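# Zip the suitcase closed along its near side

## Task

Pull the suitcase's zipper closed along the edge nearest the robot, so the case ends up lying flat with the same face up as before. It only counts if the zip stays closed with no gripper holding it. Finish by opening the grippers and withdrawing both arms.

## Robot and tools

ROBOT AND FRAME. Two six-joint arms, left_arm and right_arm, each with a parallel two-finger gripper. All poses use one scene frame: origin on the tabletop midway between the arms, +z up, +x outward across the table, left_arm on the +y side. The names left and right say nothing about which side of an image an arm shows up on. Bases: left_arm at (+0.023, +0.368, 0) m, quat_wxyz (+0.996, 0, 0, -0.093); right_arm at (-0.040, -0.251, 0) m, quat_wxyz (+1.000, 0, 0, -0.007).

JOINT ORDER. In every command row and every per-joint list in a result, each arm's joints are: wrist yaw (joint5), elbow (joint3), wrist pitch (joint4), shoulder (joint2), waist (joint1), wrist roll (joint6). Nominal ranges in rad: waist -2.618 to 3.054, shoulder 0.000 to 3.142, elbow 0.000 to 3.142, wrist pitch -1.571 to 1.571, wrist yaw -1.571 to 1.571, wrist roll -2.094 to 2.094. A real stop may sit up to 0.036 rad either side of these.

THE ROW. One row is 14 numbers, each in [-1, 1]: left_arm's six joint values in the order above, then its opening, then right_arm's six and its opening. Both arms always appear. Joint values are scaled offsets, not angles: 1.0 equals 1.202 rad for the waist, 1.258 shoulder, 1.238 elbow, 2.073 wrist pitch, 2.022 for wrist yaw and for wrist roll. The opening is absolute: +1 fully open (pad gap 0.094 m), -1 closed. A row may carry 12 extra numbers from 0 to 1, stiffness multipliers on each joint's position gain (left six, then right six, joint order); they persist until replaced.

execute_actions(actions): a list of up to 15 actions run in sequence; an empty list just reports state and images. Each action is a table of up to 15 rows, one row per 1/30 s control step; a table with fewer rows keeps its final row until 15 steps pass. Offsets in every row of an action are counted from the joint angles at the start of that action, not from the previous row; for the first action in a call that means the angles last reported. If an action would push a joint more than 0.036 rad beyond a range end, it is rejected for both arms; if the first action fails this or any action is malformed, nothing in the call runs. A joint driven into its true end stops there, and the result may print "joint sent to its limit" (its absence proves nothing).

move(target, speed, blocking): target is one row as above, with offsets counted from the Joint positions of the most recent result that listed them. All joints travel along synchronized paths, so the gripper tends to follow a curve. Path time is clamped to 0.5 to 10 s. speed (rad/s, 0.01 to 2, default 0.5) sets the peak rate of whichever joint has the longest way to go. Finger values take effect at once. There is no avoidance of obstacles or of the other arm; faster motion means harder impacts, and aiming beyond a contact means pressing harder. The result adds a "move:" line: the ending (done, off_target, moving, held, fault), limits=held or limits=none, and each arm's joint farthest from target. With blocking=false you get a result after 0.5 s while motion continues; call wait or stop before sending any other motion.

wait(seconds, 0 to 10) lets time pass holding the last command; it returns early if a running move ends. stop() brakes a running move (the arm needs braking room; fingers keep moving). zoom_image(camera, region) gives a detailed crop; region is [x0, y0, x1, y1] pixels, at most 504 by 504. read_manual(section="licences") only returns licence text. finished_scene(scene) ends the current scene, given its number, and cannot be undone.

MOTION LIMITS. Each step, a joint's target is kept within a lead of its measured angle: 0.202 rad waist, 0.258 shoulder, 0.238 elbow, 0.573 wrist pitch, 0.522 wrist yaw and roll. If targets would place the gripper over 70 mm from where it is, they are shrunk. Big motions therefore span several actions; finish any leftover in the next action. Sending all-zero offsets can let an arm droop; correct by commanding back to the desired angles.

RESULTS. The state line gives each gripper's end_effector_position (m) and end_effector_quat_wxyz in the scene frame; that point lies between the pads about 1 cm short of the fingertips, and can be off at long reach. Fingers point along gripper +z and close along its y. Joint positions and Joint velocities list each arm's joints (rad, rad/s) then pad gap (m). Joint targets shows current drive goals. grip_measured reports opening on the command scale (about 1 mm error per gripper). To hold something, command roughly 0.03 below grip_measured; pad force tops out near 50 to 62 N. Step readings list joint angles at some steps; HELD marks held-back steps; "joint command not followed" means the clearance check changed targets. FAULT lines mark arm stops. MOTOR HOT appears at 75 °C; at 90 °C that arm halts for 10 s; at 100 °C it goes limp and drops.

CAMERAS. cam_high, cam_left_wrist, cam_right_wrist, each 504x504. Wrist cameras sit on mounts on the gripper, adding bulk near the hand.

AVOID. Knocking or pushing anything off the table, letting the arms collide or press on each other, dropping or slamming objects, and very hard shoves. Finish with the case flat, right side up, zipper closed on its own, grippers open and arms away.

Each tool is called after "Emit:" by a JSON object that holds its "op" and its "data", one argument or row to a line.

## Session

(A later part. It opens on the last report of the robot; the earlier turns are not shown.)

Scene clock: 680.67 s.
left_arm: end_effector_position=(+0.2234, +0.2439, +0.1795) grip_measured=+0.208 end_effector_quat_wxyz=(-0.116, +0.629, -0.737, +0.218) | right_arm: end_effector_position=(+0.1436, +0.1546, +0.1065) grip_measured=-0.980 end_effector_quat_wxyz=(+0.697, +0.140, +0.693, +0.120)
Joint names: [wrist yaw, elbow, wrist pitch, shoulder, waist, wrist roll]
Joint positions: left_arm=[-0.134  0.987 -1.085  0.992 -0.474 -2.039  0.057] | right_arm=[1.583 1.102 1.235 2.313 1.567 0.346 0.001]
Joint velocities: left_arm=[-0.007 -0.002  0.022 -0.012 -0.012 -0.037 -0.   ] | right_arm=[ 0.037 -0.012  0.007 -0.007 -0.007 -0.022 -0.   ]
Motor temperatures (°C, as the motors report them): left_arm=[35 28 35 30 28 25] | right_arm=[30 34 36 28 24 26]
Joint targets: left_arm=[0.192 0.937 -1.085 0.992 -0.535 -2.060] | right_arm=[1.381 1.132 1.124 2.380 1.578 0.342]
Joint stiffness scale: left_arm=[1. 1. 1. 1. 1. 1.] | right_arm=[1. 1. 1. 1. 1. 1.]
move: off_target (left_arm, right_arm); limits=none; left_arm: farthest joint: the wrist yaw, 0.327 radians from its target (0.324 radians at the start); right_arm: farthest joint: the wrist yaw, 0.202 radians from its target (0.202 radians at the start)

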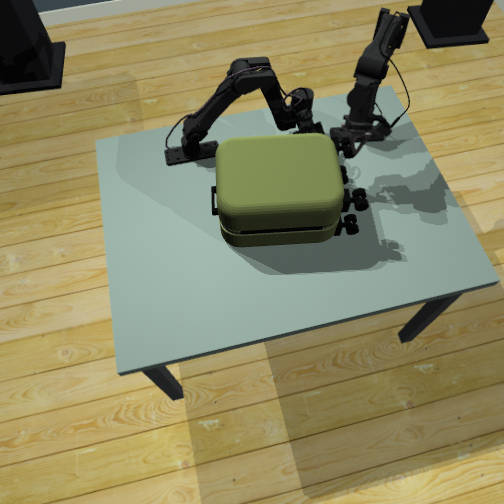

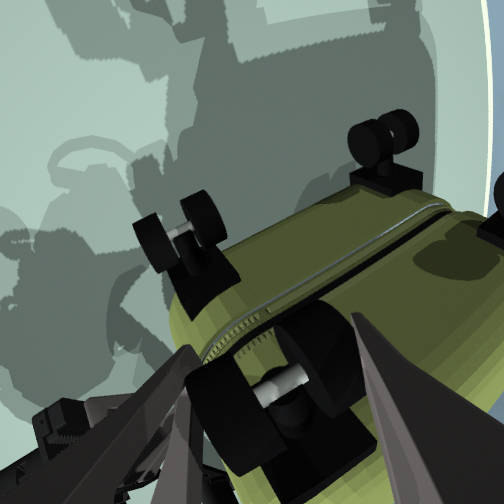

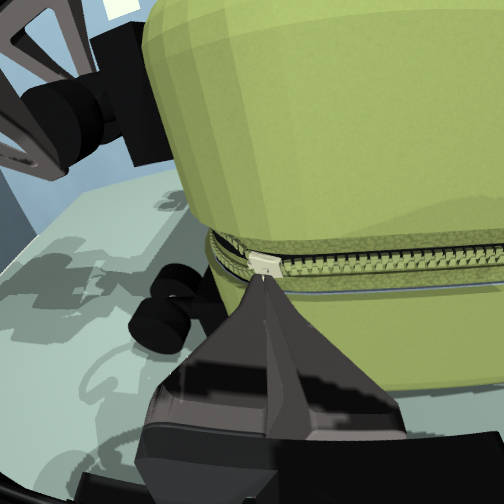

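Emit:
{"op": "move", "data": {
  "target": [0.16,-0.04,0,0,-0.05,-0.01,0.05,-0.05,0.11,-0.08,0.095,-0.045,0,-1],
  "speed": 0.1
}}

Scene clock: 689.33 s.
left_arm: end_effector_position=(+0.2234, +0.2439, +0.1795) grip_measured=+0.208 end_effector_quat_wxyz=(-0.116, +0.629, -0.738, +0.217) | right_arm: end_effector_position=(+0.1569, +0.1707, +0.1067) grip_measured=-0.980 end_effector_quat_wxyz=(+0.698, +0.156, +0.690, +0.113)
Joint names: [wrist yaw, elbow, wrist pitch, shoulder, waist, wrist roll]
Joint positions: left_arm=[-0.136  0.987 -1.085  0.992 -0.475 -2.039  0.057] | right_arm=[1.585 1.215 1.18  2.365 1.537 0.352 0.001]
Joint velocities: left_arm=[ 0.037 -0.002 -0.022  0.012  0.007 -0.11  -0.001] | right_arm=[-0.051 -0.007  0.022  0.007 -0.002  0.022 -0.   ]
Motor temperatures (°C, as the motors report them): left_arm=[36 28 35 30 28 25] | right_arm=[30 34 36 28 24 26]
Joint targets: left_arm=[0.189 0.937 -1.085 0.992 -0.534 -2.059] | right_arm=[1.482 1.238 1.069 2.432 1.513 0.346]
Joint stiffness scale: left_arm=[1. 1. 1. 1. 1. 1.] | right_arm=[1. 1. 1. 1. 1. 1.]
move: off_target (left_arm, right_arm); limits=none; left_arm: farthest joint: the wrist yaw, 0.325 radians from its target (0.324 radians at the start); right_arm: farthest joint: the wrist pitch, 0.111 radians from its target (0.166 radians at the start)

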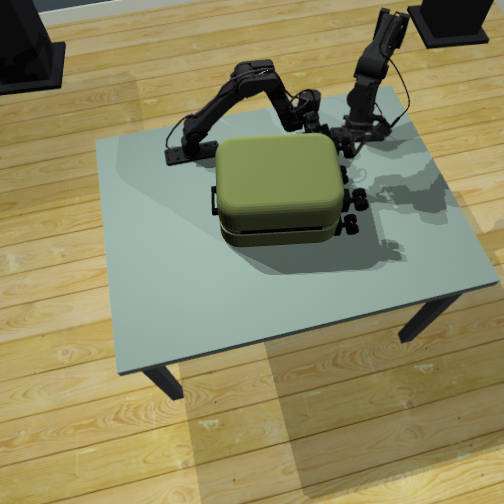

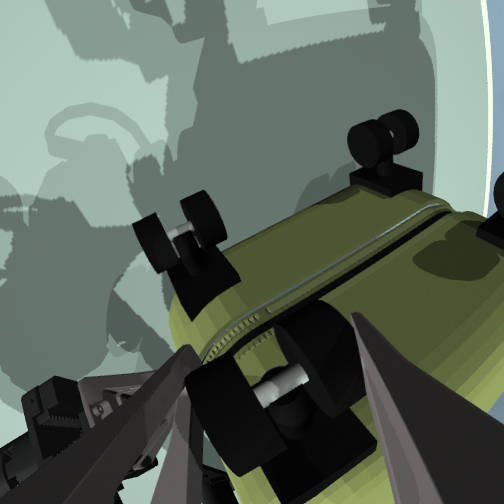

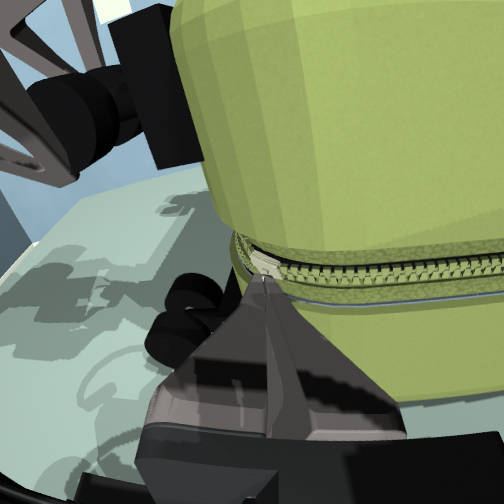

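The slider is well into the corner, so I'll ease the load, release both grips and back away.

Emit:
{"op": "execute_actions", "data": {
  "actions": [
    [[0,0,0,0,0,0,0.05,0,0.02,0,0,0,0,-1]],
    [[0,0,0,0,0,0,0.8,0,0,0,0,0,0,-0.6]],
    [[0,0,0,0,0,0,0.8,0,0.02,0,0,0.06,0,-0.6]],
    [[0,0.06,-0.03,-0.02,0,0,0.8,0,0.02,0,0,0.08,0,-0.6]],
    [[0,0.1,-0.05,-0.03,0,0,0.8,0,0.02,0,0,0,0,-0.6]],
    [[0,0.1,-0.05,-0.03,0,0,0.8,0,0,0,-0.08,0,0,-0.6]]
  ]
}}

Scene clock: 697.50 s.
left_arm: end_effector_position=(+0.2063, +0.2590, +0.2529) grip_measured=+0.797 end_effector_quat_wxyz=(-0.126, +0.625, -0.728, +0.251) | right_arm: end_effector_position=(+0.0734, +0.2037, +0.1381) grip_measured=-0.603 end_effector_quat_wxyz=(+0.673, +0.114, +0.697, +0.219)
Joint names: [wrist yaw, elbow, wrist pitch, shoulder, waist, wrist roll]
Joint positions: left_arm=[-0.14   1.248 -1.317  0.949 -0.472 -2.036  0.084] | right_arm=[1.561 1.212 1.199 2.291 1.726 0.357 0.019]
Joint velocities: left_arm=[ 0.037  0.022 -0.007  0.002 -0.012  0.051  0.001] | right_arm=[ 0.007  0.002  0.007 -0.012  0.007 -0.037 -0.002]
Motor temperatures (°C, as the motors report them): left_arm=[37 28 35 30 28 25] | right_arm=[30 33 36 29 24 26]
Joint targets: left_arm=[-0.143 1.266 -1.329 0.933 -0.472 -2.036] | right_arm=[1.561 1.215 1.202 2.264 1.726 0.357]
Joint stiffness scale: left_arm=[1. 1. 1. 1. 1. 1.] | right_arm=[1. 1. 1. 1. 1. 1.]
Step readings (joint positions; steps 1 to 15: 1st action; 16 to 30: 2nd action; 31 to 45: 3rd action; 46 to 60: 4th action; 61 to 75: 5th action; 76 to 90: 6th action):
0: left_arm=[-0.136 0.987 -1.085 0.992 -0.475 -2.039] | right_arm=[1.585 1.215 1.180 2.365 1.537 0.352]
1: left_arm=[-0.147 0.987 -1.085 0.992 -0.472 -2.038] | right_arm=[1.587 1.215 1.189 2.363 1.537 0.353]
2: left_arm=[-0.148 0.987 -1.085 0.992 -0.472 -2.037] | right_arm=[1.587 1.215 1.194 2.363 1.537 0.354]
4: left_arm=[-0.148 0.987 -1.085 0.992 -0.472 -2.037] | right_arm=[1.587 1.215 1.197 2.363 1.537 0.355]
8: left_arm=[-0.148 0.987 -1.085 0.992 -0.472 -2.037] | right_arm=[1.587 1.215 1.198 2.363 1.537 0.355]
15: left_arm=[-0.148 0.987 -1.085 0.992 -0.472 -2.037] | right_arm=[1.587 1.215 1.198 2.363 1.537 0.356]
16: left_arm=[-0.149 0.987 -1.083 0.992 -0.472 -2.036] | right_arm=[1.576 1.215 1.201 2.363 1.537 0.357]
17: left_arm=[-0.148 0.987 -1.083 0.992 -0.472 -2.036] | right_arm=[1.563 1.215 1.202 2.363 1.541 0.357]
19: left_arm=[-0.147 0.987 -1.083 0.992 -0.472 -2.036] | right_arm=[1.562 1.215 1.202 2.364 1.544 0.357]
23: left_arm=[-0.147 0.987 -1.084 0.992 -0.472 -2.036] | right_arm=[1.562 1.215 1.202 2.365 1.544 0.357]
30: left_arm=[-0.147 0.987 -1.084 0.992 -0.472 -2.036] | right_arm=[1.562 1.215 1.202 2.365 1.544 0.357]
31: left_arm=[-0.147 0.987 -1.084 0.992 -0.472 -2.036] | right_arm=[1.561 1.215 1.202 2.365 1.550 0.357]
32: left_arm=[-0.147 0.987 -1.084 0.992 -0.472 -2.036] | right_arm=[1.561 1.215 1.202 2.365 1.559 0.357]
34: left_arm=[-0.147 0.987 -1.084 0.992 -0.472 -2.036] | right_arm=[1.561 1.215 1.202 2.365 1.587 0.357]
38: left_arm=[-0.147 0.987 -1.084 0.992 -0.472 -2.036] | right_arm=[1.561 1.215 1.202 2.365 1.622 0.357]
45: left_arm=[-0.147 0.987 -1.084 0.992 -0.472 -2.036] | right_arm=[1.561 1.215 1.202 2.365 1.622 0.357]
46: left_arm=[-0.146 0.994 -1.094 0.992 -0.472 -2.036] | right_arm=[1.561 1.215 1.202 2.365 1.629 0.357]
47: left_arm=[-0.145 1.005 -1.107 0.992 -0.472 -2.036] | right_arm=[1.561 1.215 1.202 2.365 1.641 0.357]
49: left_arm=[-0.145 1.028 -1.117 0.992 -0.472 -2.036] | right_arm=[1.561 1.215 1.202 2.365 1.680 0.357]
53: left_arm=[-0.145 1.037 -1.124 0.992 -0.472 -2.036] | right_arm=[1.561 1.215 1.202 2.365 1.730 0.357]
60: left_arm=[-0.145 1.037 -1.134 0.992 -0.472 -2.036] | right_arm=[1.561 1.215 1.202 2.365 1.726 0.357]
61: left_arm=[-0.144 1.052 -1.154 0.992 -0.472 -2.036] | right_arm=[1.561 1.215 1.202 2.365 1.726 0.357]
62: left_arm=[-0.143 1.076 -1.177 0.991 -0.472 -2.036] | right_arm=[1.561 1.215 1.202 2.365 1.726 0.357]
64: left_arm=[-0.143 1.121 -1.194 0.981 -0.472 -2.036] | right_arm=[1.561 1.215 1.202 2.365 1.726 0.357]
68: left_arm=[-0.143 1.142 -1.205 0.971 -0.472 -2.036] | right_arm=[1.561 1.215 1.202 2.365 1.726 0.357]
75: left_arm=[-0.143 1.142 -1.225 0.971 -0.472 -2.036] | right_arm=[1.561 1.215 1.202 2.365 1.726 0.357]
76: left_arm=[-0.141 1.158 -1.245 0.971 -0.472 -2.036] | right_arm=[1.561 1.214 1.198 2.359 1.726 0.357]
77: left_arm=[-0.140 1.182 -1.266 0.971 -0.472 -2.036] | right_arm=[1.561 1.212 1.194 2.349 1.726 0.357]
79: left_arm=[-0.140 1.227 -1.283 0.961 -0.472 -2.036] | right_arm=[1.561 1.212 1.193 2.325 1.726 0.357]
83: left_arm=[-0.140 1.248 -1.297 0.949 -0.472 -2.036] | right_arm=[1.561 1.212 1.198 2.292 1.726 0.357]
90: Joint positions above

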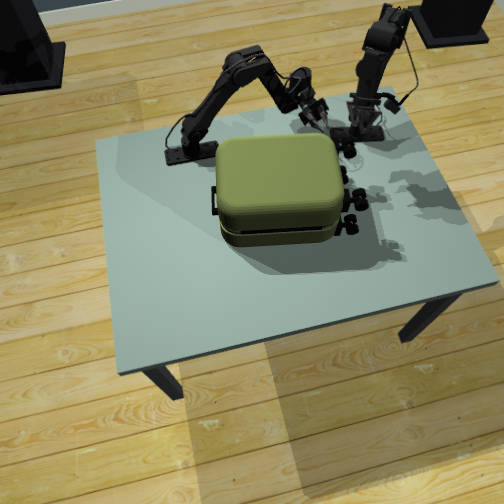

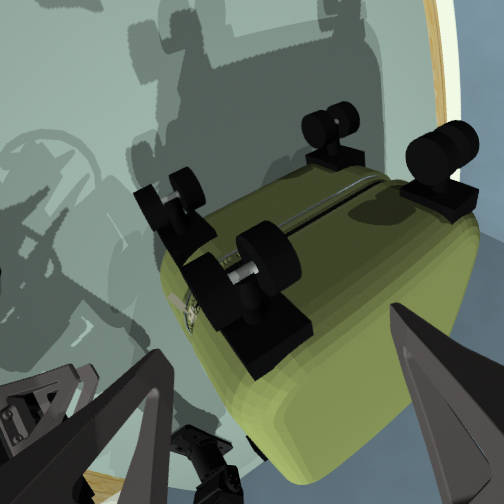

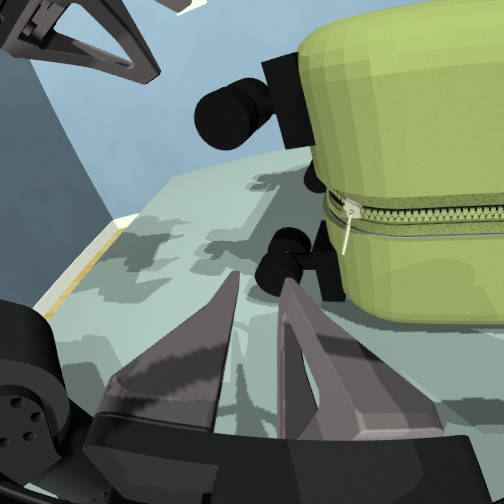

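Emit:
{"op": "move", "data": {
  "target": [0,0.05,0,-0.15,0.6,0,0.8,0,-0.35,0,-0.6,0.12,0,-0.6],
  "speed": 0.6
}}

Scene clock: 706.57 s.
left_arm: end_effector_position=(+0.2082, +0.4031, +0.2952) grip_measured=+0.797 end_effector_quat_wxyz=(-0.253, +0.815, -0.444, +0.273) | right_arm: end_effector_position=(+0.0481, +0.0859, +0.2838) grip_measured=-0.603 end_effector_quat_wxyz=(+0.610, +0.175, +0.684, +0.359)
Joint names: [wrist yaw, elbow, wrist pitch, shoulder, waist, wrist roll]
Joint positions: left_arm=[-0.132  1.285 -1.32   0.782  0.242 -2.036  0.084] | right_arm=[1.566 0.791 1.196 1.564 1.86  0.359 0.019]
Joint velocities: left_arm=[ 0.022 -0.002 -0.007  0.002 -0.012  0.007  0.001] | right_arm=[-0.051 -0.002  0.037  0.007 -0.007 -0.022  0.   ]
Motor temperatures (°C, as the motors report them): left_arm=[33 28 35 30 28 25] | right_arm=[29 33 36 31 24 26]
Joint targets: left_arm=[-0.140 1.310 -1.317 0.760 0.249 -2.036] | right_arm=[1.561 0.779 1.199 1.536 1.870 0.357]
Joint stiffness scale: left_arm=[1. 1. 1. 1. 1. 1.] | right_arm=[1. 1. 1. 1. 1. 1.]
move: off_target (left_arm, right_arm); limits=none; left_arm: farthest joint: the elbow, 0.025 radians from its target (0.062 radians at the start); right_arm: farthest joint: the shoulder, 0.027 radians from its target (0.755 radians at the start)

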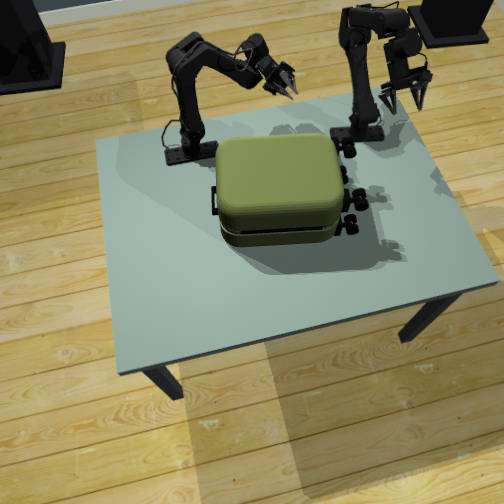

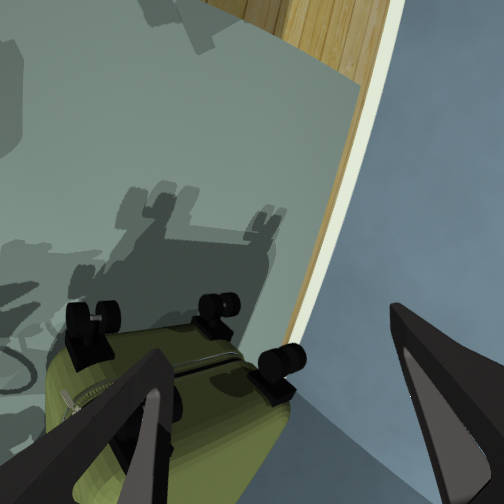

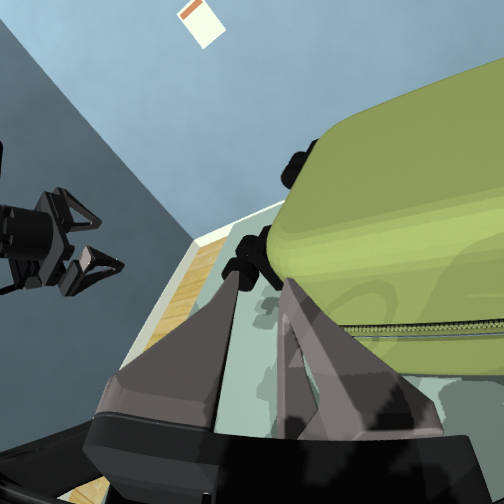

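Emit:
{"op": "finished_scene", "data": {
  "scene": 2
}}

The scene is finished: the task was done.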